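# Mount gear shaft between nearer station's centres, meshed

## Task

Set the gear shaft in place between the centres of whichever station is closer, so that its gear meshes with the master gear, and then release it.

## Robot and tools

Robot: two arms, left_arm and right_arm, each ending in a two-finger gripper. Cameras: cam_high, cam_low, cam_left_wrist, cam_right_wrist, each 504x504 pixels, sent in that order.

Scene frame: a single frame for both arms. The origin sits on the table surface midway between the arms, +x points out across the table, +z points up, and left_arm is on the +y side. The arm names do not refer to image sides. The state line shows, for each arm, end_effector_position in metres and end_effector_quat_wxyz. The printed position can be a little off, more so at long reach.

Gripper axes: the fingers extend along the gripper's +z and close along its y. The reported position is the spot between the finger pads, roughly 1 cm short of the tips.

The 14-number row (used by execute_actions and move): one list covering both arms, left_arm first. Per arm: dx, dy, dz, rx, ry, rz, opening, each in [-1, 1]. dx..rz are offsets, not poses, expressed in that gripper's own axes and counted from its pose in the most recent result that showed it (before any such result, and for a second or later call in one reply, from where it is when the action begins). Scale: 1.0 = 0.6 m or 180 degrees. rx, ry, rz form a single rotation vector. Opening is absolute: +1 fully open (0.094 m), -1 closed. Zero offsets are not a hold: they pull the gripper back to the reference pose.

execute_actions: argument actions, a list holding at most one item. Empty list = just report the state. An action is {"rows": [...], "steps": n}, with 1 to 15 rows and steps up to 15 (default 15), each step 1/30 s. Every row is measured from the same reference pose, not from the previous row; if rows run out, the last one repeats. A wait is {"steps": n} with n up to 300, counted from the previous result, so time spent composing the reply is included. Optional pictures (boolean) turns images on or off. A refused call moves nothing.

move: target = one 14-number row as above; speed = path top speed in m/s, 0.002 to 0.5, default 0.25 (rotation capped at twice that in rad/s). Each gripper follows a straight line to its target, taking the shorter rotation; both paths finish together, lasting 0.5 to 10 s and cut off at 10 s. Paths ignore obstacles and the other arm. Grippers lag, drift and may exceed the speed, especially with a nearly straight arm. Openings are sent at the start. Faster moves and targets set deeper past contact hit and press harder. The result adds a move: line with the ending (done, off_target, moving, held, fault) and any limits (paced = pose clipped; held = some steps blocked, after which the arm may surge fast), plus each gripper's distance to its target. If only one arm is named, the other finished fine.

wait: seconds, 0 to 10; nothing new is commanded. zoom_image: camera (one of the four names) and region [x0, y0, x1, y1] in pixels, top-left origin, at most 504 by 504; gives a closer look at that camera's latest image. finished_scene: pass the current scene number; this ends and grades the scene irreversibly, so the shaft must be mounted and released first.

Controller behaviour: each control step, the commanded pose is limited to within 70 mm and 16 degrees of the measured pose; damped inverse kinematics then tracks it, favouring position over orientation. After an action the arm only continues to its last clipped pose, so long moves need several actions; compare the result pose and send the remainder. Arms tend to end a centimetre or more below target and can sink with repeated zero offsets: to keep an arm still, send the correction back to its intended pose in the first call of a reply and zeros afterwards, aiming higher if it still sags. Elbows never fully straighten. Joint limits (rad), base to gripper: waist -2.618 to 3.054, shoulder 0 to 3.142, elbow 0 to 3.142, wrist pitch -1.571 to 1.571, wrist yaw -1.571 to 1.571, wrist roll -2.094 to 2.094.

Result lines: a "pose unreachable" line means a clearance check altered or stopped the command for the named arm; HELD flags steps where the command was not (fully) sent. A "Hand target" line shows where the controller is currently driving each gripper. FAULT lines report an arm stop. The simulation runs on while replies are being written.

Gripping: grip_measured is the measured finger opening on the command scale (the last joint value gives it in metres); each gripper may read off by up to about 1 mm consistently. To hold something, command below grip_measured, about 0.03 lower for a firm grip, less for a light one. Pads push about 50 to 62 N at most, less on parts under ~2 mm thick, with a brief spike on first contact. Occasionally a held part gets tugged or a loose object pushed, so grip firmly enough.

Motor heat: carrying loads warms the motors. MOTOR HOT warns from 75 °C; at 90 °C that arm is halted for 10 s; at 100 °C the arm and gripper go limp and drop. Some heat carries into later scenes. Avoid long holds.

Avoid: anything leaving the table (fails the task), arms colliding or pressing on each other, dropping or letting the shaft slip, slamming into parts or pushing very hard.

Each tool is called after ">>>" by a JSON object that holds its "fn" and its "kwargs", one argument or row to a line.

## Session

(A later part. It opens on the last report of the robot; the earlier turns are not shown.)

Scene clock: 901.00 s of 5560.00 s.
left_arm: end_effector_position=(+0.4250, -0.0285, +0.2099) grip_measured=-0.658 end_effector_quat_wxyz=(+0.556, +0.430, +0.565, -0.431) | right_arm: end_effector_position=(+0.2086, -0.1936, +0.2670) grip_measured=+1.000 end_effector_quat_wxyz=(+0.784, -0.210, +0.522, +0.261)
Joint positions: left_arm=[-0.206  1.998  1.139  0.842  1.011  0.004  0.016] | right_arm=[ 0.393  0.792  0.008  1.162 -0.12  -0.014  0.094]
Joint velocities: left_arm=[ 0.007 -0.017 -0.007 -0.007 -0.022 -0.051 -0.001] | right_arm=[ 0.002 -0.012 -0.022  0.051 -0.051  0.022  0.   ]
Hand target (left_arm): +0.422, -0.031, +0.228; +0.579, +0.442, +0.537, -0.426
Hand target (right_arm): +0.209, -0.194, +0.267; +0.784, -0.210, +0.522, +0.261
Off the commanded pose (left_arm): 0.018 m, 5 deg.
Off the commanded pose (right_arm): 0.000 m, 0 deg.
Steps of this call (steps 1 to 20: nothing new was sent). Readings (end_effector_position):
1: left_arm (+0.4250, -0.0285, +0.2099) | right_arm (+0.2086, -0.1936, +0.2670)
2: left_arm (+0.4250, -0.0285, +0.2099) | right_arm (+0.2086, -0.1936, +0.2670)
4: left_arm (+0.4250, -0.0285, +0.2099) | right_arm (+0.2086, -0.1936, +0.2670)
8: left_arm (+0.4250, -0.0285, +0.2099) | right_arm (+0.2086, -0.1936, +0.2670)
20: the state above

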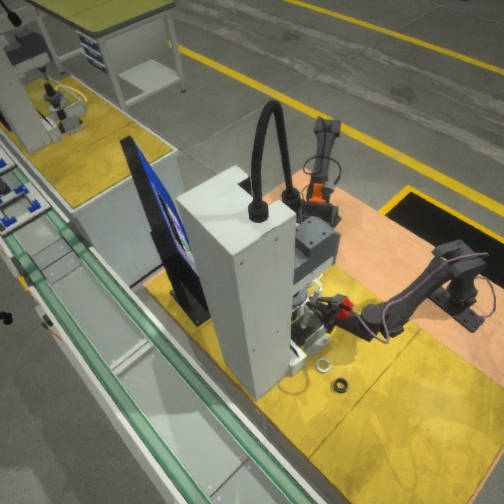

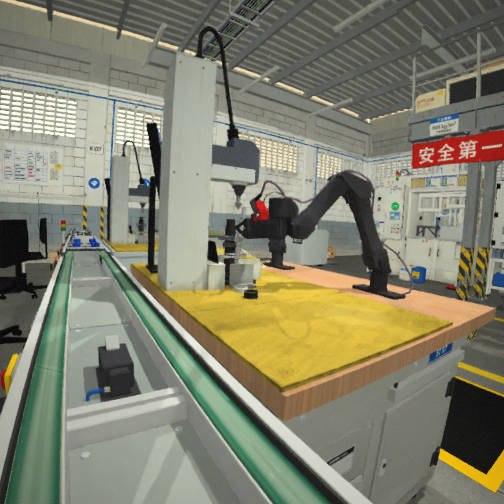

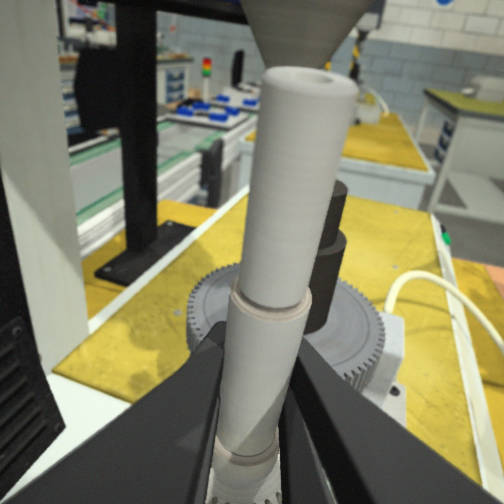

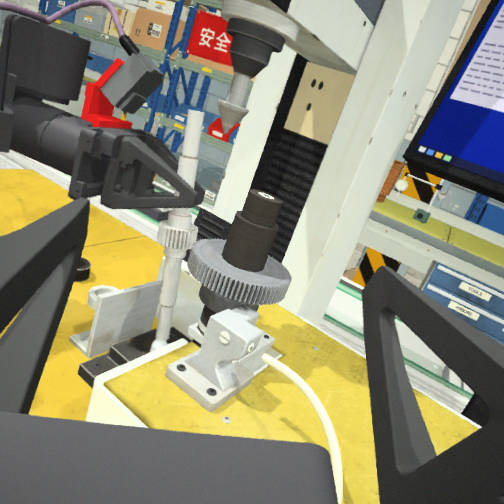

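>>> {"fn": "execute_actions", "kwargs": {
  "actions": [
    {"rows": [[-0.0302,-0.0052,0.0053,0.0038,-0.0125,0.0206,-0.71,0,0,0,0,0,0,1],[-0.0302,-0.0052,0.0068,0.0038,-0.0107,0.0206,-0.71,0,0,0,0,0,0,1],[-0.0302,-0.0052,0.0083,0.0038,-0.0090,0.0206,-0.71,0,0,0,0,0,0,1],[-0.0302,-0.0052,0.0098,0.0038,-0.0072,0.0206,-0.71,0,0,0,0,0,0,1],[-0.0302,-0.0052,0.0113,0.0038,-0.0055,0.0206,-0.71,0,0,0,0,0,0,1],[-0.0302,-0.0052,0.0128,0.0038,-0.0037,0.0206,-0.71,0,0,0,0,0,0,1],[-0.0302,-0.0052,0.0143,0.0038,-0.0020,0.0206,-0.71,0,0,0,0,0,0,1],[-0.0302,-0.0052,0.0158,0.0038,-0.0002,0.0206,-0.71,0,0,0,0,0,0,1],[-0.0302,-0.0052,0.0173,0.0038,0.0015,0.0206,-0.71,0,0,0,0,0,0,1],[-0.0302,-0.0052,0.0188,0.0038,0.0033,0.0206,-0.71,0,0,0,0,0,0,1],[-0.0302,-0.0052,0.0203,0.0038,0.0050,0.0206,-0.71,0,0,0,0,0,0,1],[-0.0302,-0.0052,0.0218,0.0038,0.0068,0.0206,-0.71,0,0,0,0,0,0,1],[-0.0302,-0.0052,0.0233,0.0038,0.0085,0.0206,-0.71,0,0,0,0,0,0,1],[-0.0302,-0.0052,0.0248,0.0038,0.0103,0.0206,-0.71,0,0,0,0,0,0,1],[-0.0302,-0.0052,0.0255,0.0038,0.0118,0.0206,-0.71,0,0,0,0,0,0,1]], "steps": 15}
  ],
  "pictures": false
}}

>>> {"fn": "execute_actions", "kwargs": {
  "actions": [
    {"steps": 25}
  ]
}}

Scene clock: 939.80 s of 5560.00 s.
left_arm: end_effector_position=(+0.4257, -0.0362, +0.2096) grip_measured=-0.658 end_effector_quat_wxyz=(+0.545, +0.444, +0.571, -0.423) | right_arm: end_effector_position=(+0.2086, -0.1936, +0.2670) grip_measured=+1.000 end_effector_quat_wxyz=(+0.784, -0.210, +0.522, +0.261)
Joint positions: left_arm=[-0.222  1.989  1.18   0.722  1.005  0.074  0.016] | right_arm=[ 0.393  0.792  0.008  1.162 -0.12  -0.014  0.094]
Joint velocities: left_arm=[-0.042 -0.066  0.134 -0.505 -0.051  0.256  0.001] | right_arm=[-0.007 -0.012 -0.002  0.022 -0.066 -0.007  0.   ]
Hand target (left_arm): +0.425, -0.044, +0.228; +0.558, +0.458, +0.558, -0.409
Hand target (right_arm): +0.209, -0.194, +0.267; +0.784, -0.210, +0.522, +0.261
Off the commanded pose (left_arm): 0.020 m, 3 deg.
Off the commanded pose (right_arm): 0.000 m, 0 deg.
Steps of this call (steps 1 to 90: nothing new was sent; then 35.30 s passed at rest; steps 91 to 105: all 15 steps of this action). Readings (end_effector_position):
91: left_arm (+0.4250, -0.0285, +0.2099) | right_arm (+0.2086, -0.1936, +0.2670)
92: left_arm (+0.4250, -0.0285, +0.2098) | right_arm (+0.2086, -0.1936, +0.2670)
94: left_arm (+0.4250, -0.0285, +0.2093) | right_arm (+0.2086, -0.1936, +0.2670)
98: left_arm (+0.4247, -0.0310, +0.2093) | right_arm (+0.2086, -0.1936, +0.2670)
105: the state above

Scene clock: 940.63 s of 5560.00 s.
left_arm: end_effector_position=(+0.4254, -0.0383, +0.2092) grip_measured=-0.658 end_effector_quat_wxyz=(+0.541, +0.449, +0.574, -0.418) | right_arm: end_effector_position=(+0.2086, -0.1936, +0.2670) grip_measured=+1.000 end_effector_quat_wxyz=(+0.784, -0.210, +0.522, +0.261)
Joint positions: left_arm=[-0.227  1.982  1.192  0.673  0.999  0.105  0.016] | right_arm=[ 0.393  0.792  0.008  1.162 -0.12  -0.014  0.094]
Joint velocities: left_arm=[-0.017  0.002 -0.012 -0.037 -0.007 -0.022 -0.001] | right_arm=[ 0.002 -0.002 -0.032 -0.037 -0.037  0.051  0.   ]
Hand target (left_arm): +0.425, -0.044, +0.228; +0.558, +0.458, +0.558, -0.409
Hand target (right_arm): +0.209, -0.194, +0.267; +0.784, -0.210, +0.522, +0.261
Off the commanded pose (left_arm): 0.020 m, 3 deg.
Off the commanded pose (right_arm): 0.000 m, 0 deg.
Steps of this call (steps 1 to 25: nothing new was sent). Readings (end_effector_position):
1: left_arm (+0.4258, -0.0370, +0.2095) | right_arm (+0.2086, -0.1936, +0.2670)
2: left_arm (+0.4259, -0.0375, +0.2094) | right_arm (+0.2086, -0.1936, +0.2670)
4: left_arm (+0.4258, -0.0379, +0.2093) | right_arm (+0.2086, -0.1936, +0.2670)
8: left_arm (+0.4256, -0.0380, +0.2092) | right_arm (+0.2086, -0.1936, +0.2670)
25: the state above

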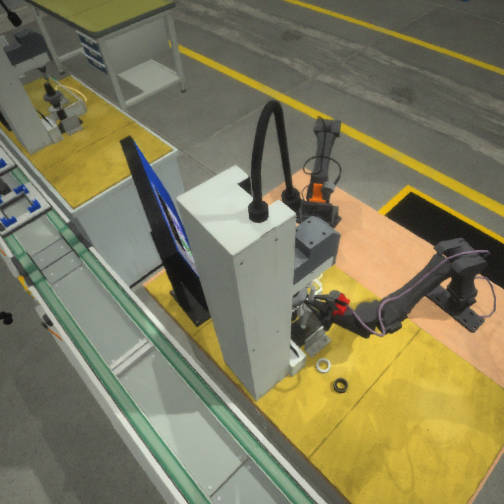

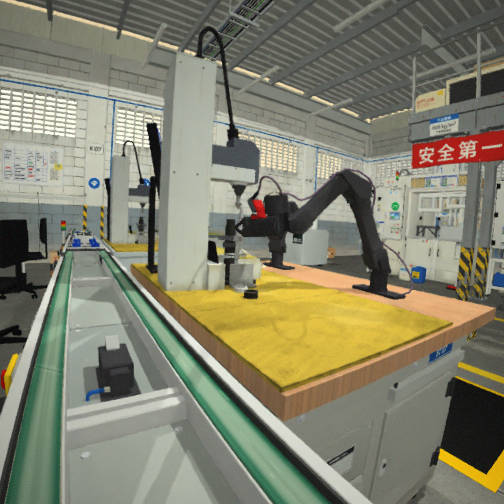

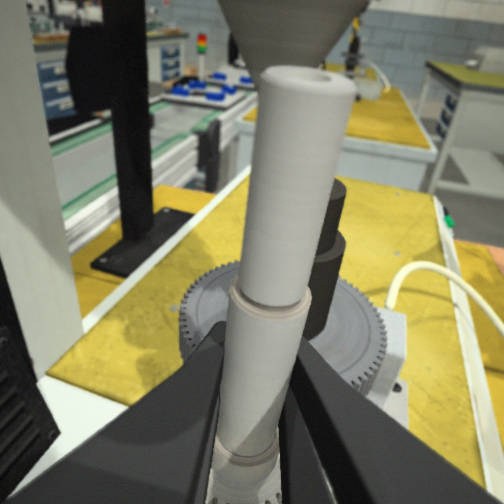

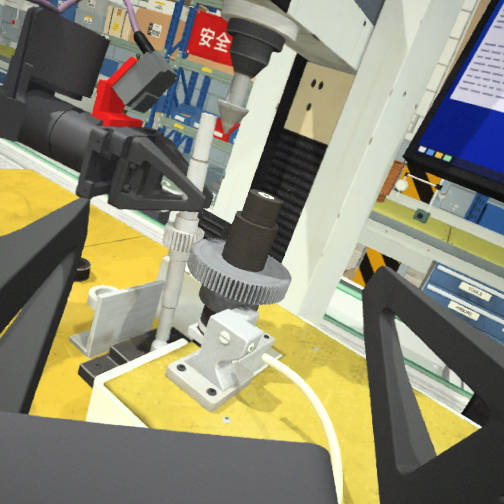

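>>> {"fn": "zoom_image", "kwargs": {
  "camera": "cam_right_wrist",
  "region": [150, 20, 310, 180]
}}

>>> {"fn": "execute_actions", "kwargs": {
  "actions": [
    {"rows": [[-0.0318,-0.0025,0.0080,-0.0007,-0.0055,0.0155,-0.71,0,0,0,0,0,0,1],[-0.0318,-0.0021,0.0090,-0.0007,-0.0043,0.0155,-0.71,0,0,0,0,0,0,1],[-0.0318,-0.0018,0.0100,-0.0007,-0.0031,0.0155,-0.71,0,0,0,0,0,0,1],[-0.0318,-0.0014,0.0110,-0.0007,-0.0019,0.0155,-0.71,0,0,0,0,0,0,1],[-0.0318,-0.0011,0.0120,-0.0007,-0.0007,0.0155,-0.71,0,0,0,0,0,0,1],[-0.0318,-0.0007,0.0130,-0.0007,0.0005,0.0155,-0.71,0,0,0,0,0,0,1],[-0.0318,-0.0004,0.0140,-0.0007,0.0017,0.0155,-0.71,0,0,0,0,0,0,1],[-0.0318,0.0000,0.0150,-0.0007,0.0029,0.0155,-0.71,0,0,0,0,0,0,1],[-0.0318,0.0003,0.0160,-0.0007,0.0041,0.0155,-0.71,0,0,0,0,0,0,1],[-0.0318,0.0007,0.0170,-0.0007,0.0053,0.0155,-0.71,0,0,0,0,0,0,1],[-0.0318,0.0010,0.0180,-0.0007,0.0065,0.0155,-0.71,0,0,0,0,0,0,1],[-0.0318,0.0014,0.0190,-0.0007,0.0077,0.0155,-0.71,0,0,0,0,0,0,1],[-0.0318,0.0017,0.0200,-0.0007,0.0089,0.0155,-0.71,0,0,0,0,0,0,1],[-0.0318,0.0021,0.0210,-0.0007,0.0101,0.0155,-0.71,0,0,0,0,0,0,1],[-0.0318,0.0025,0.0220,-0.0007,0.0113,0.0155,-0.71,0,0,0,0,0,0,1]], "steps": 15}
  ],
  "pictures": false
}}

>>> {"fn": "execute_actions", "kwargs": {
  "actions": [
    {"steps": 25}
  ]
}}

>>> {"fn": "zoom_image", "kwargs": {
  "camera": "cam_right_wrist",
  "region": [150, 20, 310, 180]
}}

Region (150, 20, 310, 180) of cam_right_wrist's 504x504 image, scaled by 3.150, with more detail than that image has.

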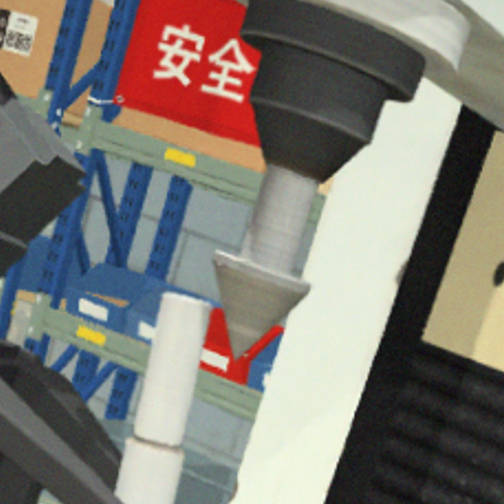

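Scene clock: 962.00 s of 5560.00 s.
left_arm: end_effector_position=(+0.4274, -0.0409, +0.2092) grip_measured=-0.658 end_effector_quat_wxyz=(+0.526, +0.457, +0.586, -0.413) | right_arm: end_effector_position=(+0.2086, -0.1936, +0.2670) grip_measured=+1.000 end_effector_quat_wxyz=(+0.784, -0.210, +0.522, +0.261)
Joint positions: left_arm=[-0.231  1.973  1.236  0.544  0.994  0.159  0.016] | right_arm=[ 0.393  0.792  0.008  1.162 -0.12  -0.014  0.094]
Joint velocities: left_arm=[ 0.012 -0.032  0.09  -0.388 -0.051  0.154 -0.   ] | right_arm=[-0.002 -0.017 -0.002 -0.066 -0.007  0.007  0.   ]
Hand target (left_arm): +0.429, -0.051, +0.228; +0.543, +0.469, +0.573, -0.397
Hand target (right_arm): +0.209, -0.194, +0.267; +0.784, -0.210, +0.522, +0.261
Off the commanded pose (left_arm): 0.021 m, 3 deg.
Off the commanded pose (right_arm): 0.000 m, 0 deg.
Steps of this call (steps 1 to 90: nothing new was sent; then 17.87 s passed at rest; steps 91 to 105: all 15 steps of this action). Readings (end_effector_position):
91: left_arm (+0.4254, -0.0383, +0.2091) | right_arm (+0.2086, -0.1936, +0.2670)
92: left_arm (+0.4254, -0.0383, +0.2091) | right_arm (+0.2086, -0.1936, +0.2670)
94: left_arm (+0.4256, -0.0389, +0.2095) | right_arm (+0.2086, -0.1936, +0.2670)
98: left_arm (+0.4264, -0.0406, +0.2094) | right_arm (+0.2086, -0.1936, +0.2670)
105: the state above

Scene clock: 962.83 s of 5560.00 s.
left_arm: end_effector_position=(+0.4273, -0.0409, +0.2088) grip_measured=-0.658 end_effector_quat_wxyz=(+0.522, +0.460, +0.589, -0.411) | right_arm: end_effector_position=(+0.2086, -0.1936, +0.2670) grip_measured=+1.000 end_effector_quat_wxyz=(+0.784, -0.210, +0.522, +0.261)
Joint positions: left_arm=[-0.231  1.969  1.247  0.506  0.994  0.178  0.016] | right_arm=[ 0.393  0.792  0.008  1.162 -0.12  -0.014  0.094]
Joint velocities: left_arm=[ 0.007  0.002 -0.012 -0.066 -0.007 -0.051 -0.001] | right_arm=[-0.007 -0.022 -0.027 -0.081  0.007  0.051  0.   ]
Hand target (left_arm): +0.429, -0.051, +0.227; +0.543, +0.469, +0.573, -0.397
Hand target (right_arm): +0.209, -0.194, +0.267; +0.784, -0.210, +0.522, +0.261
Off the commanded pose (left_arm): 0.022 m, 4 deg.
Off the commanded pose (right_arm): 0.000 m, 0 deg.
Steps of this call (steps 1 to 25: nothing new was sent). Readings (end_effector_position):
1: left_arm (+0.4274, -0.0409, +0.2090) | right_arm (+0.2086, -0.1936, +0.2670)
2: left_arm (+0.4273, -0.0409, +0.2089) | right_arm (+0.2086, -0.1936, +0.2670)
4: left_arm (+0.4273, -0.0409, +0.2090) | right_arm (+0.2086, -0.1936, +0.2670)
8: left_arm (+0.4273, -0.0409, +0.2089) | right_arm (+0.2086, -0.1936, +0.2670)
25: the state above

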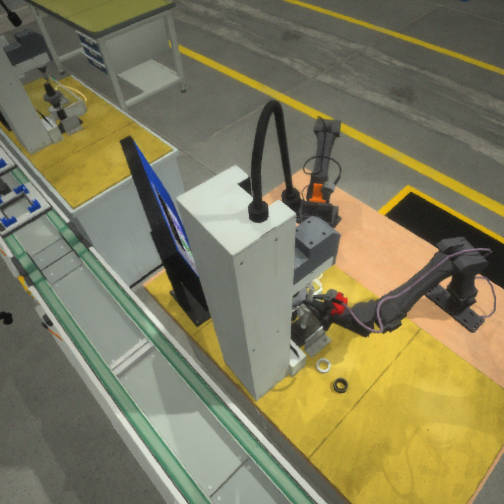

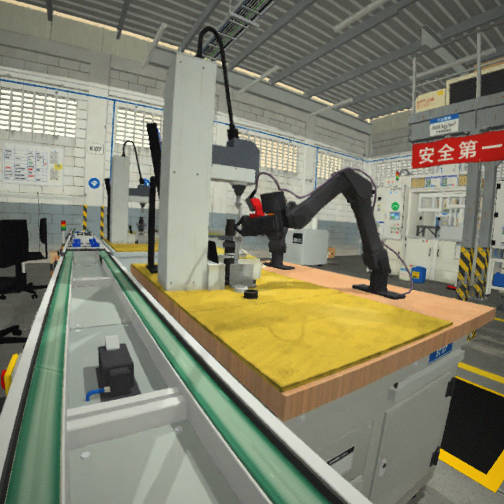

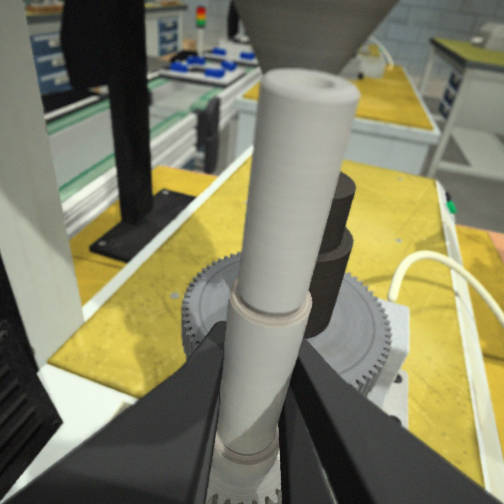

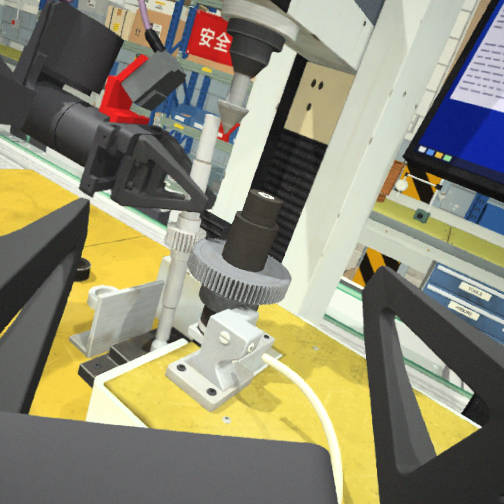

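Region (150, 20, 310, 180) of cam_right_wrist's 504x504 image, scaled by 3.150, with more detail than that image has.

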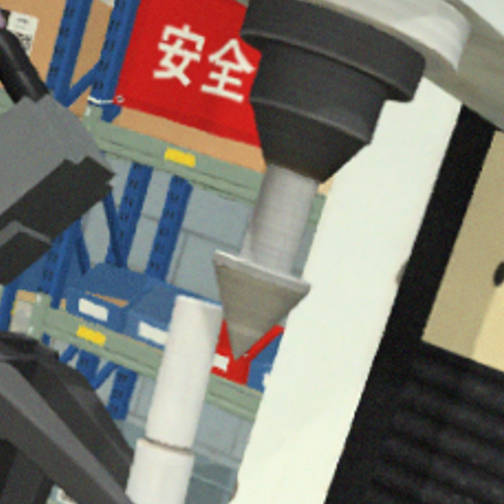

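>>> {"fn": "execute_actions", "kwargs": {
  "actions": [
    {"rows": [[-0.0329,-0.0010,0.0164,-0.0043,-0.0067,0.0182,-0.71,0,0,0,0,0,0,1],[-0.0331,-0.0012,0.0186,-0.0043,-0.0067,0.0182,-0.71,0,0,0,0,0,0,1],[-0.0334,-0.0014,0.0208,-0.0043,-0.0067,0.0182,-0.71,0,0,0,0,0,0,1],[-0.0336,-0.0016,0.0230,-0.0043,-0.0067,0.0182,-0.71,0,0,0,0,0,0,1],[-0.0339,-0.0018,0.0252,-0.0043,-0.0067,0.0182,-0.71,0,0,0,0,0,0,1],[-0.0341,-0.0020,0.0274,-0.0043,-0.0067,0.0182,-0.71,0,0,0,0,0,0,1],[-0.0344,-0.0020,0.0296,-0.0043,-0.0067,0.0182,-0.71,0,0,0,0,0,0,1],[-0.0346,-0.0020,0.0318,-0.0043,-0.0067,0.0182,-0.71,0,0,0,0,0,0,1],[-0.0349,-0.0020,0.0340,-0.0043,-0.0067,0.0182,-0.71,0,0,0,0,0,0,1],[-0.0351,-0.0020,0.0362,-0.0043,-0.0067,0.0182,-0.71,0,0,0,0,0,0,1],[-0.0354,-0.0020,0.0384,-0.0043,-0.0067,0.0182,-0.71,0,0,0,0,0,0,1],[-0.0356,-0.0020,0.0406,-0.0043,-0.0067,0.0182,-0.71,0,0,0,0,0,0,1],[-0.0359,-0.0020,0.0428,-0.0043,-0.0067,0.0182,-0.71,0,0,0,0,0,0,1],[-0.0362,-0.0020,0.0450,-0.0043,-0.0067,0.0182,-0.71,0,0,0,0,0,0,1],[-0.0365,-0.0020,0.0472,-0.0043,-0.0067,0.0182,-0.71,0,0,0,0,0,0,1]], "steps": 15}
  ],
  "pictures": false
}}

>>> {"fn": "execute_actions", "kwargs": {
  "actions": [
    {"steps": 25}
  ]
}}

>>> {"fn": "zoom_image", "kwargs": {
  "camera": "cam_right_wrist",
  "region": [150, 20, 310, 180]
}}

Scene clock: 982.37 s of 5560.00 s.
left_arm: end_effector_position=(+0.4363, -0.0427, +0.2094) grip_measured=-0.658 end_effector_quat_wxyz=(+0.519, +0.441, +0.609, -0.406) | right_arm: end_effector_position=(+0.2086, -0.1936, +0.2670) grip_measured=+1.000 end_effector_quat_wxyz=(+0.784, -0.210, +0.522, +0.261)
Joint positions: left_arm=[-0.238  1.976  1.273  0.477  0.947  0.148  0.016] | right_arm=[ 0.393  0.792  0.008  1.162 -0.12  -0.014  0.094]
Joint velocities: left_arm=[-0.12   0.081  0.193 -0.081 -0.315 -0.183 -0.001] | right_arm=[ 0.012  0.007 -0.007 -0.007  0.007  0.022  0.   ]
Hand target (left_arm): +0.430, -0.069, +0.228; +0.543, +0.467, +0.573, -0.398
Hand target (right_arm): +0.209, -0.194, +0.267; +0.784, -0.210, +0.522, +0.261
Off the commanded pose (left_arm): 0.034 m, 6 deg.
Off the commanded pose (right_arm): 0.000 m, 0 deg.
Steps of this call (steps 1 to 90: nothing new was sent; then 16.03 s passed at rest; steps 91 to 105: all 15 steps of this action). Readings (end_effector_position):
91: left_arm (+0.4273, -0.0409, +0.2088) | right_arm (+0.2086, -0.1936, +0.2670)
92: left_arm (+0.4274, -0.0409, +0.2088) | right_arm (+0.2086, -0.1936, +0.2670)
94: left_arm (+0.4274, -0.0409, +0.2088) | right_arm (+0.2086, -0.1936, +0.2670)
98: left_arm (+0.4276, -0.0409, +0.2092) | right_arm (+0.2086, -0.1936, +0.2670)
105: the state above

Scene clock: 983.20 s of 5560.00 s.
left_arm: end_effector_position=(+0.4396, -0.0472, +0.2090) grip_measured=-0.658 end_effector_quat_wxyz=(+0.518, +0.432, +0.618, -0.403) | right_arm: end_effector_position=(+0.2086, -0.1936, +0.2670) grip_measured=+1.000 end_effector_quat_wxyz=(+0.784, -0.210, +0.522, +0.261)
Joint positions: left_arm=[-0.251  1.98   1.284  0.468  0.915  0.131  0.016] | right_arm=[ 0.393  0.792  0.008  1.162 -0.12  -0.014  0.094]
Joint velocities: left_arm=[ 0.002 -0.027 -0.012 -0.051  0.007  0.022  0.   ] | right_arm=[ 0.007 -0.002  0.017  0.007 -0.007  0.007  0.   ]
Hand target (left_arm): +0.430, -0.069, +0.227; +0.543, +0.467, +0.573, -0.398
Hand target (right_arm): +0.209, -0.194, +0.267; +0.784, -0.210, +0.522, +0.261
Off the commanded pose (left_arm): 0.031 m, 7 deg.
Off the commanded pose (right_arm): 0.000 m, 0 deg.
Steps of this call (steps 1 to 25: nothing new was sent). Readings (end_effector_position):
1: left_arm (+0.4376, -0.0439, +0.2092) | right_arm (+0.2086, -0.1936, +0.2670)
2: left_arm (+0.4385, -0.0452, +0.2092) | right_arm (+0.2086, -0.1936, +0.2670)
4: left_arm (+0.4394, -0.0468, +0.2090) | right_arm (+0.2086, -0.1936, +0.2670)
8: left_arm (+0.4396, -0.0472, +0.2090) | right_arm (+0.2086, -0.1936, +0.2670)
25: the state above

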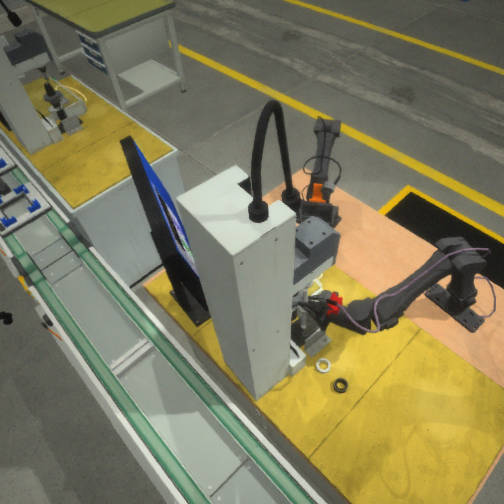

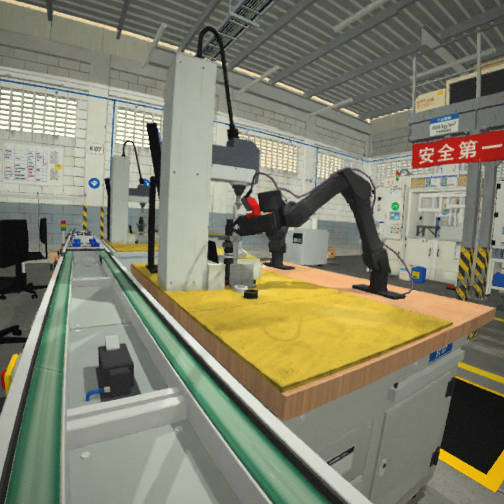

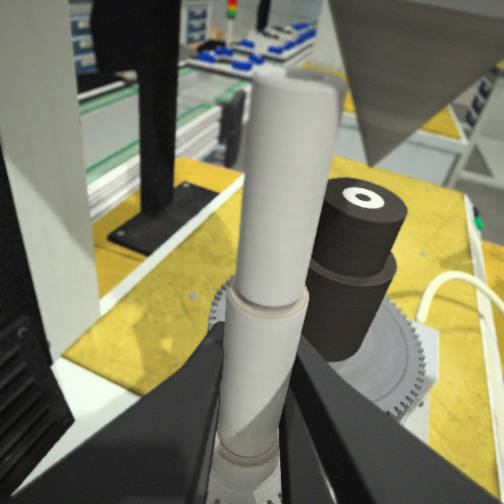

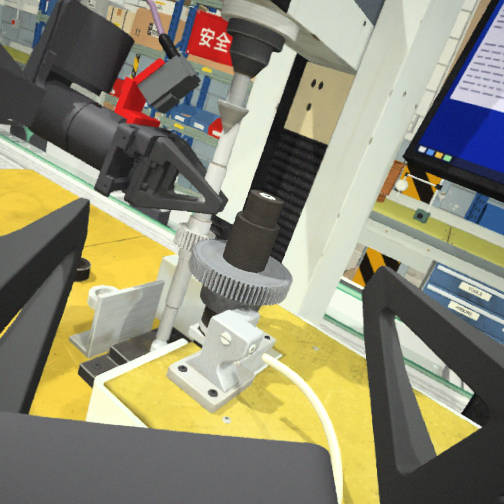

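Region (150, 20, 310, 180) of cam_right_wrist's 504x504 image, scaled by 3.150, with more detail than that image has.

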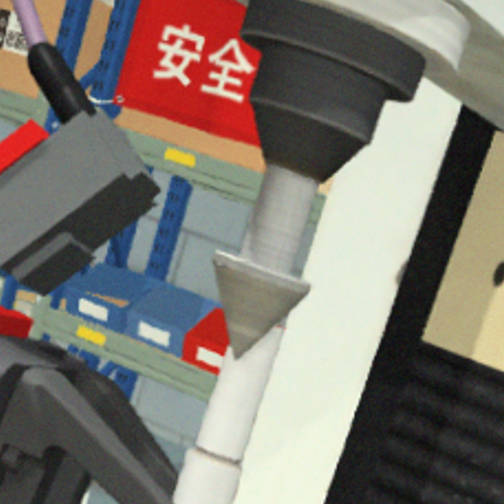

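>>> {"fn": "zoom_image", "kwargs": {
  "camera": "cam_right_wrist",
  "region": [150, 190, 270, 310]
}}

>>> {"fn": "zoom_image", "kwargs": {
  "camera": "cam_right_wrist",
  "region": [110, 270, 210, 370]
}}

Region (150, 190, 270, 310) of cam_right_wrist's 504x504 image, scaled by 4.200, with more detail than that image has.

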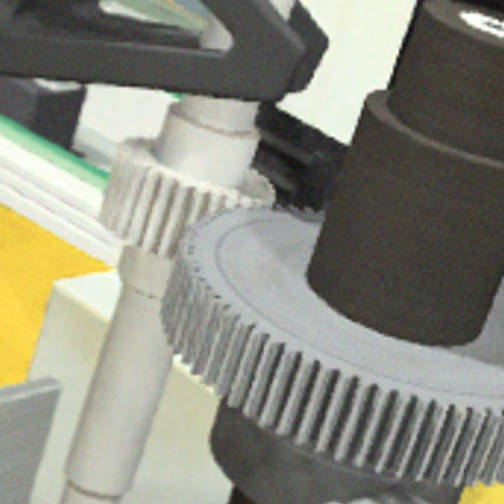

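Region (110, 270, 210, 370) of cam_right_wrist's 504x504 image, scaled by 5.040, with more detail than that image has.

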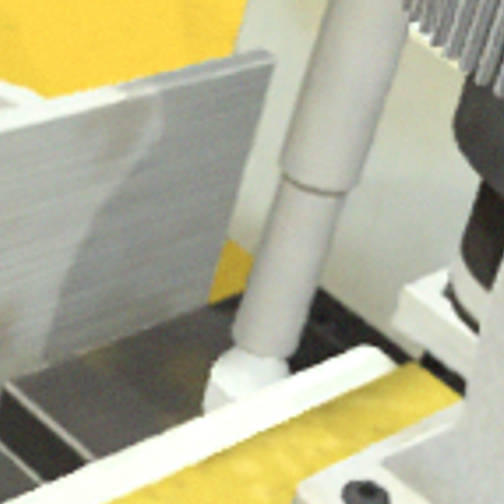

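>>> {"fn": "move", "kwargs": {
  "target": [-0.0294,-0.0218,0.0014,0.0143,-0.0143,0.0342,-0.71, 0.0354,-0.0547,0.3217,0,-0.02,0.0195,0.06],
  "speed": 0.1
}}

Scene clock: 1065.50 s of 5560.00 s.
left_arm: end_effector_position=(+0.4394, -0.0464, +0.2088) grip_measured=-0.658 end_effector_quat_wxyz=(+0.517, +0.432, +0.618, -0.404) | right_arm: end_effector_position=(+0.3669, -0.0995, +0.3144) grip_measured=+0.061 end_effector_quat_wxyz=(+0.793, -0.189, +0.502, +0.289)
Joint positions: left_arm=[-0.249  1.98   1.284  0.466  0.92   0.131  0.016] | right_arm=[ 0.369  1.707  0.72   1.431 -0.144  0.056  0.05 ]
Joint velocities: left_arm=[-0.007  0.002 -0.002 -0.037 -0.066 -0.037  0.   ] | right_arm=[-0.002  0.002  0.007 -0.037  0.022 -0.051  0.   ]
Hand target (left_arm): +0.429, -0.054, +0.226; +0.542, +0.467, +0.574, -0.398
Hand target (right_arm): +0.373, -0.099, +0.317; +0.792, -0.186, +0.504, +0.291
Off the commanded pose (left_arm): 0.022 m, 7 deg.
Off the commanded pose (right_arm): 0.008 m, 1 deg.
After step 90, 76.97 s passed at rest.
move: off_target (left_arm)

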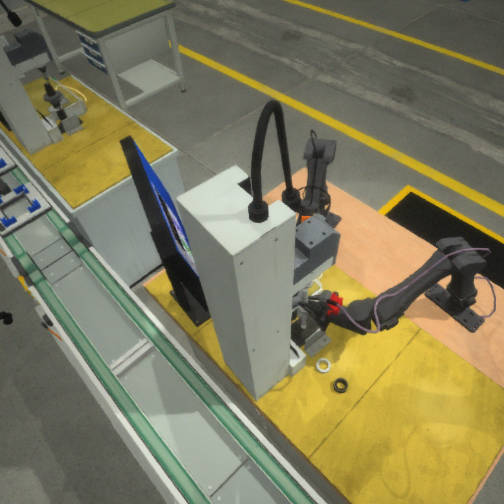

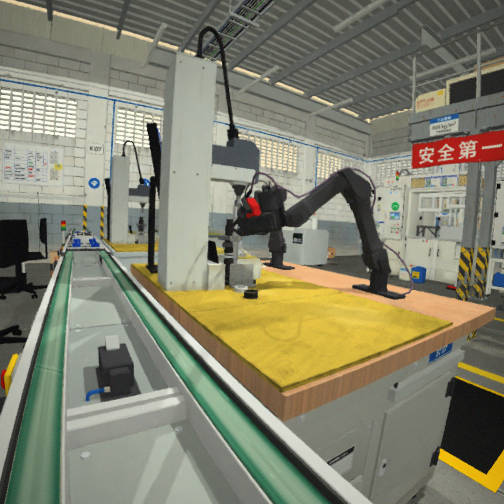

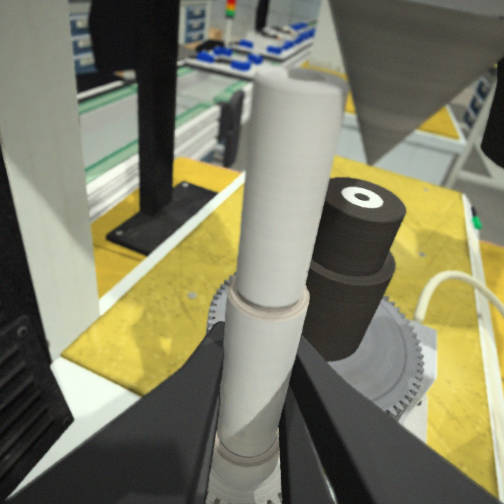

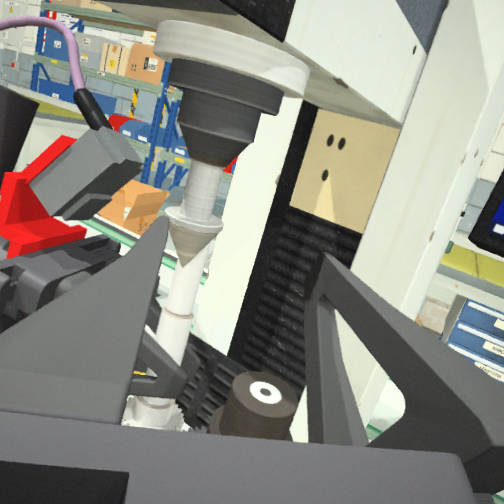

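>>> {"fn": "zoom_image", "kwargs": {
  "camera": "cam_right_wrist",
  "region": [100, 100, 300, 300]
}}

>>> {"fn": "zoom_image", "kwargs": {
  "camera": "cam_low",
  "region": [200, 150, 310, 260]
}}

Region (100, 100, 300, 300) of cam_right_wrist's 504x504 image, scaled by 2.520, with more detail than that image has.

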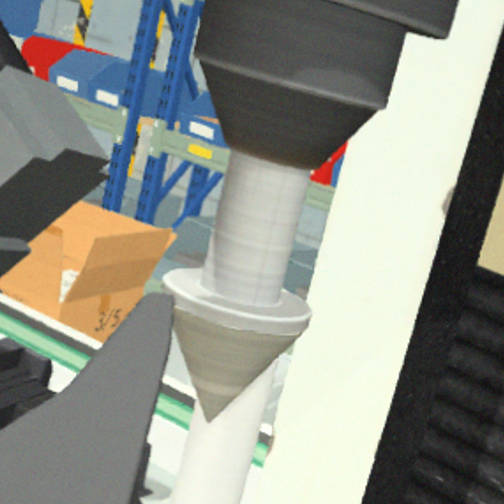

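Region (200, 150, 310, 260) of cam_low's 504x504 image, scaled by 4.582, with more detail than that image has.

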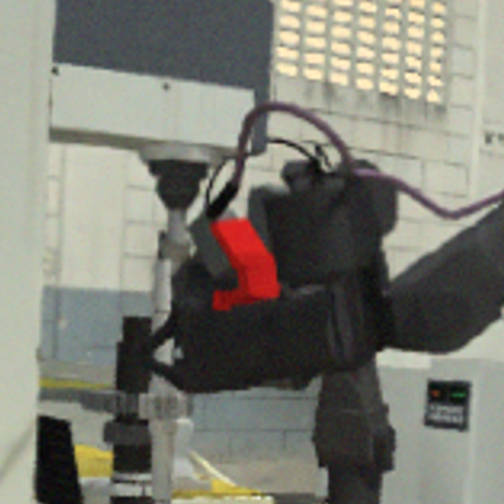

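>>> {"fn": "execute_actions", "kwargs": {
  "actions": [
    {"rows": [[-0.0297,-0.0220,0.0026,0.0135,-0.0143,0.0345,-0.71,0.0028,0.0012,0.0050,0,0,0,0.06],[-0.0297,-0.0220,0.0026,0.0135,-0.0143,0.0345,-0.71,0.0056,0.0024,0.0100,0,0,0,0.06],[-0.0297,-0.0220,0.0026,0.0135,-0.0143,0.0345,-0.71,0.0084,0.0036,0.0150,0,0,0,0.06],[-0.0297,-0.0220,0.0026,0.0135,-0.0143,0.0345,-0.71,0.0112,0.0048,0.0200,0,0,0,0.06],[-0.0297,-0.0220,0.0026,0.0135,-0.0143,0.0345,-0.71,0.0140,0.0060,0.0250,0,0,0,0.06],[-0.0297,-0.0220,0.0026,0.0135,-0.0143,0.0345,-0.71,0.0168,0.0072,0.0300,0,0,0,0.06],[-0.0297,-0.0220,0.0026,0.0135,-0.0143,0.0345,-0.71,0.0196,0.0084,0.0350,0,0,0,0.06],[-0.0297,-0.0220,0.0026,0.0135,-0.0143,0.0345,-0.71,0.0224,0.0096,0.0400,0,0,0,0.06],[-0.0297,-0.0220,0.0026,0.0135,-0.0143,0.0345,-0.71,0.0252,0.0108,0.0450,0,0,0,0.06],[-0.0297,-0.0220,0.0026,0.0135,-0.0143,0.0345,-0.71,0.0280,0.0120,0.0500,0,0,0,0.06],[-0.0297,-0.0220,0.0026,0.0135,-0.0143,0.0345,-0.71,0.0308,0.0132,0.0550,0,0,0,0.06],[-0.0297,-0.0220,0.0026,0.0135,-0.0143,0.0345,-0.71,0.0336,0.0144,0.0600,0,0,0,0.06],[-0.0297,-0.0220,0.0026,0.0135,-0.0143,0.0345,-0.71,0.0364,0.0156,0.0650,0,0,0,0.06],[-0.0297,-0.0220,0.0026,0.0135,-0.0143,0.0345,-0.71,0.0392,0.0167,0.0700,0,0,0,0.06],[-0.0297,-0.0220,0.0026,0.0135,-0.0143,0.0345,-0.71,0.0410,0.0167,0.0720,0,0,0,0.06]], "steps": 15}
  ],
  "pictures": false
}}

>>> {"fn": "execute_actions", "kwargs": {
  "actions": [
    {"steps": 25}
  ]
}}

Scene clock: 1104.53 s of 5560.00 s.
left_arm: end_effector_position=(+0.4394, -0.0464, +0.2088) grip_measured=-0.658 end_effector_quat_wxyz=(+0.517, +0.432, +0.618, -0.404) | right_arm: end_effector_position=(+0.3902, -0.0678, +0.3078) grip_measured=+0.061 end_effector_quat_wxyz=(+0.792, -0.191, +0.501, +0.293)
Joint positions: left_arm=[-0.249  1.98   1.284  0.466  0.92   0.131  0.016] | right_arm=[ 0.408  1.848  0.864  1.426 -0.116  0.045  0.05 ]
Joint velocities: left_arm=[-0.002  0.002  0.002 -0.022 -0.037  0.007  0.   ] | right_arm=[ 0.085  0.291  0.364 -0.022  0.037 -0.066  0.001]
Hand target (left_arm): +0.429, -0.054, +0.226; +0.542, +0.467, +0.575, -0.398
Hand target (right_arm): +0.397, -0.061, +0.310; +0.793, -0.189, +0.502, +0.289
Off the commanded pose (left_arm): 0.022 m, 7 deg.
Off the commanded pose (right_arm): 0.012 m, 1 deg.
Steps of this call (steps 1 to 90: nothing new was sent; then 35.53 s passed at rest; steps 91 to 105: all 15 steps of this action). Readings (end_effector_position):
91: left_arm (+0.4394, -0.0464, +0.2088) | right_arm (+0.3670, -0.0994, +0.3143)
92: left_arm (+0.4394, -0.0464, +0.2088) | right_arm (+0.3672, -0.0993, +0.3137)
94: left_arm (+0.4394, -0.0464, +0.2088) | right_arm (+0.3691, -0.0977, +0.3118)
98: left_arm (+0.4394, -0.0464, +0.2088) | right_arm (+0.3768, -0.0872, +0.3077)
105: the state above

Scene clock: 1105.37 s of 5560.00 s.
left_arm: end_effector_position=(+0.4394, -0.0464, +0.2088) grip_measured=-0.658 end_effector_quat_wxyz=(+0.517, +0.432, +0.618, -0.404) | right_arm: end_effector_position=(+0.3943, -0.0646, +0.3055) grip_measured=+0.061 end_effector_quat_wxyz=(+0.791, -0.190, +0.504, +0.290)
Joint positions: left_arm=[-0.249  1.98   1.284  0.466  0.92   0.131  0.016] | right_arm=[ 0.413  1.865  0.882  1.419 -0.106  0.041  0.05 ]
Joint velocities: left_arm=[-0.007 -0.017  0.002  0.007 -0.066 -0.022 -0.   ] | right_arm=[ 0.002  0.007 -0.022  0.022  0.037 -0.066 -0.001]
Hand target (left_arm): +0.429, -0.054, +0.226; +0.542, +0.467, +0.575, -0.398
Hand target (right_arm): +0.397, -0.061, +0.310; +0.793, -0.189, +0.502, +0.289
Off the commanded pose (left_arm): 0.022 m, 7 deg.
Off the commanded pose (right_arm): 0.008 m, 0 deg.
Steps of this call (steps 1 to 25: nothing new was sent). Readings (end_effector_position):
1: left_arm (+0.4394, -0.0464, +0.2088) | right_arm (+0.3918, -0.0660, +0.3078)
2: left_arm (+0.4394, -0.0464, +0.2088) | right_arm (+0.3928, -0.0647, +0.3073)
4: left_arm (+0.4394, -0.0464, +0.2088) | right_arm (+0.3937, -0.0641, +0.3058)
8: left_arm (+0.4394, -0.0464, +0.2088) | right_arm (+0.3941, -0.0644, +0.3055)
25: the state above

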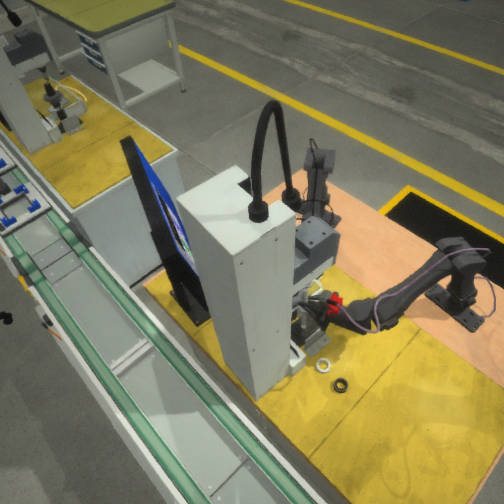

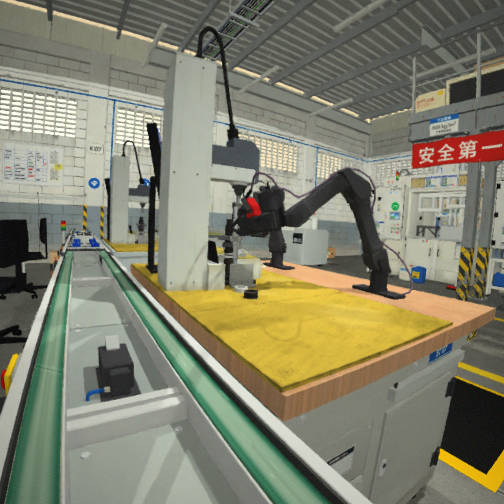

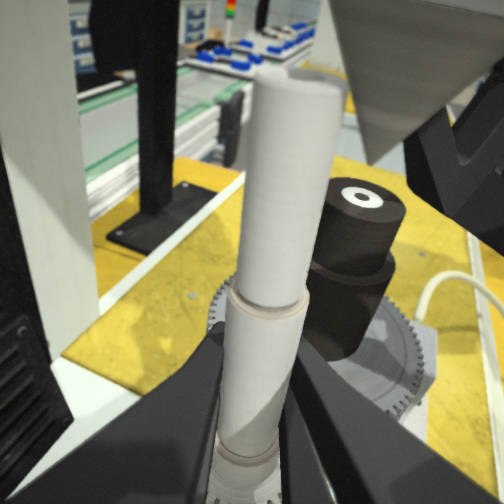

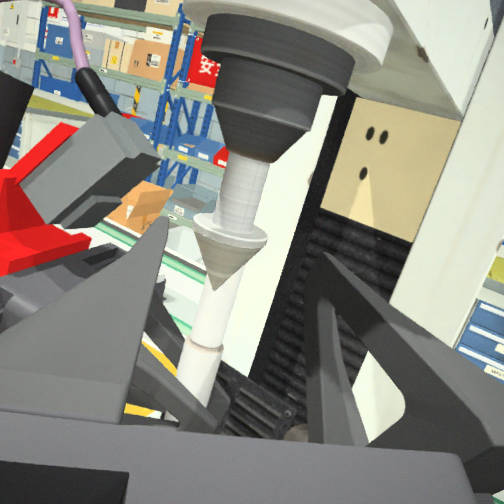

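>>> {"fn": "execute_actions", "kwargs": {
  "actions": [
    {"rows": [[-0.0297,-0.0220,0.0026,0.0135,-0.0143,0.0345,-0.71,-0.0060,0.002,0.0130,0,0,0,-0.04],[-0.0297,-0.0220,0.0026,0.0135,-0.0143,0.0345,-0.71,-0.0080,0.003,0.0165,0,0,0,-0.04],[-0.0297,-0.0220,0.0026,0.0135,-0.0143,0.0345,-0.71,-0.0085,0.003,0.0200,0,0,0,-0.04],[-0.0297,-0.0220,0.0026,0.0135,-0.0143,0.0345,-0.71,-0.0067,0.003,0.0238,0,0,0,-0.04],[-0.0297,-0.0220,0.0026,0.0135,-0.0143,0.0345,-0.71,-0.0049,0.003,0.0276,0,0,0,-0.04],[-0.0297,-0.0220,0.0026,0.0135,-0.0143,0.0345,-0.71,-0.0031,0.003,0.0314,0,0,0,-0.04],[-0.0297,-0.0220,0.0026,0.0135,-0.0143,0.0345,-0.71,-0.0013,0.003,0.0352,0,0,0,-0.04],[-0.0297,-0.0220,0.0026,0.0135,-0.0143,0.0345,-0.71,0.0005,0.003,0.0390,0,0,0,-0.04],[-0.0297,-0.0220,0.0026,0.0135,-0.0143,0.0345,-0.71,0.0023,0.003,0.0428,0,0,0,-0.04],[-0.0297,-0.0220,0.0026,0.0135,-0.0143,0.0345,-0.71,0.0041,0.003,0.0466,0,0,0,-0.04],[-0.0297,-0.0220,0.0026,0.0135,-0.0143,0.0345,-0.71,0.0059,0.003,0.0504,0,0,0,-0.04],[-0.0297,-0.0220,0.0026,0.0135,-0.0143,0.0345,-0.71,0.0077,0.003,0.0542,0,0,0,-0.04],[-0.0297,-0.0220,0.0026,0.0135,-0.0143,0.0345,-0.71,0.0095,0.003,0.0580,0,0,0,-0.04]], "steps": 15}
  ],
  "pictures": false
}}

>>> {"fn": "execute_actions", "kwargs": {
  "actions": [
    {"steps": 25}
  ]
}}

Scene clock: 1137.00 s of 5560.00 s.
left_arm: end_effector_position=(+0.4394, -0.0464, +0.2088) grip_measured=-0.658 end_effector_quat_wxyz=(+0.517, +0.432, +0.618, -0.404) | right_arm: end_effector_position=(+0.4137, -0.0481, +0.3149) grip_measured=-0.039 end_effector_quat_wxyz=(+0.794, -0.188, +0.499, +0.292)
Joint positions: left_arm=[-0.249  1.98   1.284  0.466  0.92   0.131  0.016] | right_arm=[ 0.419  1.93   1.011  1.368 -0.102  0.04   0.045]
Joint velocities: left_arm=[-0.017  0.012  0.017  0.037 -0.066 -0.11   0.   ] | right_arm=[-0.007  0.159  0.134 -0.139 -0.007  0.022 -0.   ]
Hand target (left_arm): +0.429, -0.054, +0.226; +0.542, +0.467, +0.575, -0.398
Hand target (right_arm): +0.419, -0.042, +0.314; +0.791, -0.189, +0.504, +0.290
Off the commanded pose (left_arm): 0.022 m, 7 deg.
Off the commanded pose (right_arm): 0.009 m, 1 deg.
Steps of this call (steps 1 to 90: nothing new was sent; then 28.13 s passed at rest; steps 91 to 105: all 15 steps of this action). Readings (end_effector_position):
91: left_arm (+0.4394, -0.0464, +0.2088) | right_arm (+0.3944, -0.0645, +0.3052)
92: left_arm (+0.4394, -0.0464, +0.2088) | right_arm (+0.3948, -0.0643, +0.3051)
94: left_arm (+0.4394, -0.0464, +0.2088) | right_arm (+0.3964, -0.0631, +0.3066)
98: left_arm (+0.4394, -0.0464, +0.2088) | right_arm (+0.4018, -0.0599, +0.3165)
105: the state above

Scene clock: 1137.83 s of 5560.00 s.
left_arm: end_effector_position=(+0.4393, -0.0464, +0.2088) grip_measured=-0.658 end_effector_quat_wxyz=(+0.517, +0.432, +0.618, -0.405) | right_arm: end_effector_position=(+0.4158, -0.0466, +0.3119) grip_measured=-0.039 end_effector_quat_wxyz=(+0.792, -0.189, +0.502, +0.291)
Joint positions: left_arm=[-0.249  1.98   1.284  0.466  0.92   0.131  0.016] | right_arm=[ 0.42   1.937  1.017  1.36  -0.1    0.038  0.045]
Joint velocities: left_arm=[-0.002 -0.007 -0.002  0.007  0.007 -0.007 -0.001] | right_arm=[ 0.002  0.007 -0.012  0.022 -0.051 -0.007  0.   ]
Hand target (left_arm): +0.428, -0.054, +0.226; +0.542, +0.467, +0.575, -0.398
Hand target (right_arm): +0.419, -0.042, +0.314; +0.791, -0.190, +0.504, +0.290
Off the commanded pose (left_arm): 0.022 m, 7 deg.
Off the commanded pose (right_arm): 0.007 m, 0 deg.
Steps of this call (steps 1 to 25: nothing new was sent). Readings (end_effector_position):
1: left_arm (+0.4394, -0.0464, +0.2088) | right_arm (+0.4148, -0.0471, +0.3131)
2: left_arm (+0.4394, -0.0464, +0.2088) | right_arm (+0.4153, -0.0465, +0.3117)
4: left_arm (+0.4393, -0.0464, +0.2088) | right_arm (+0.4156, -0.0465, +0.3120)
8: left_arm (+0.4393, -0.0464, +0.2088) | right_arm (+0.4158, -0.0466, +0.3119)
25: the state above

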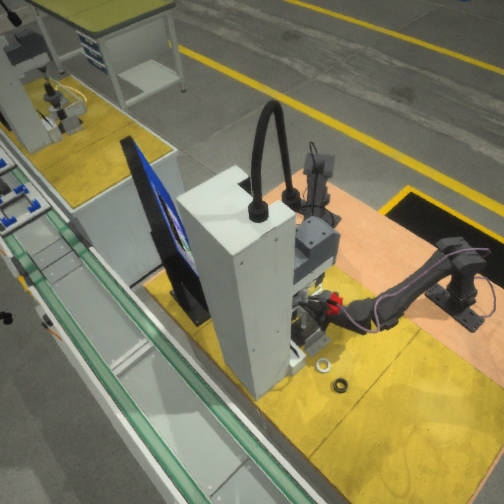

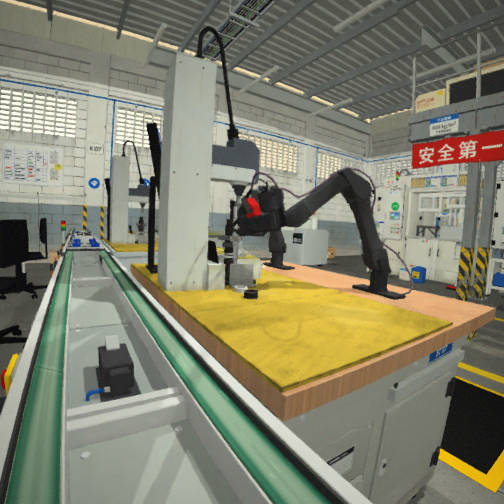

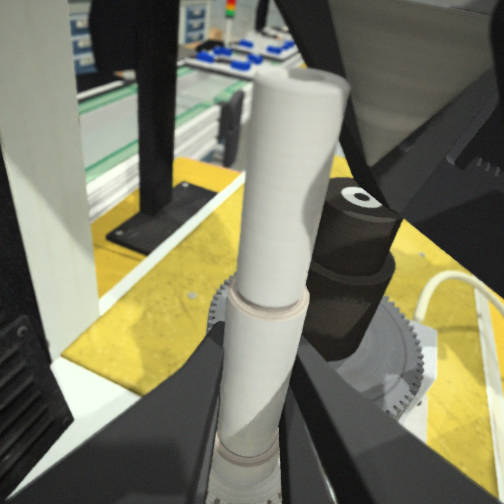

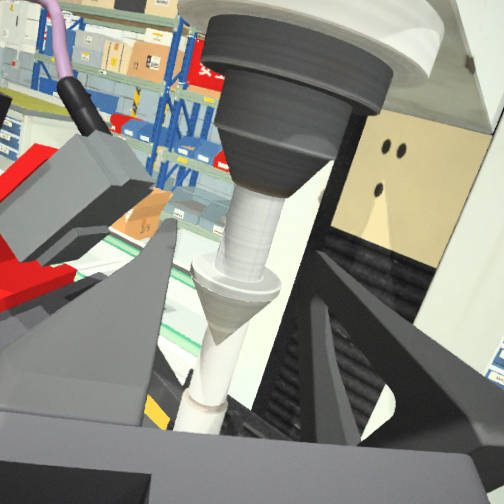

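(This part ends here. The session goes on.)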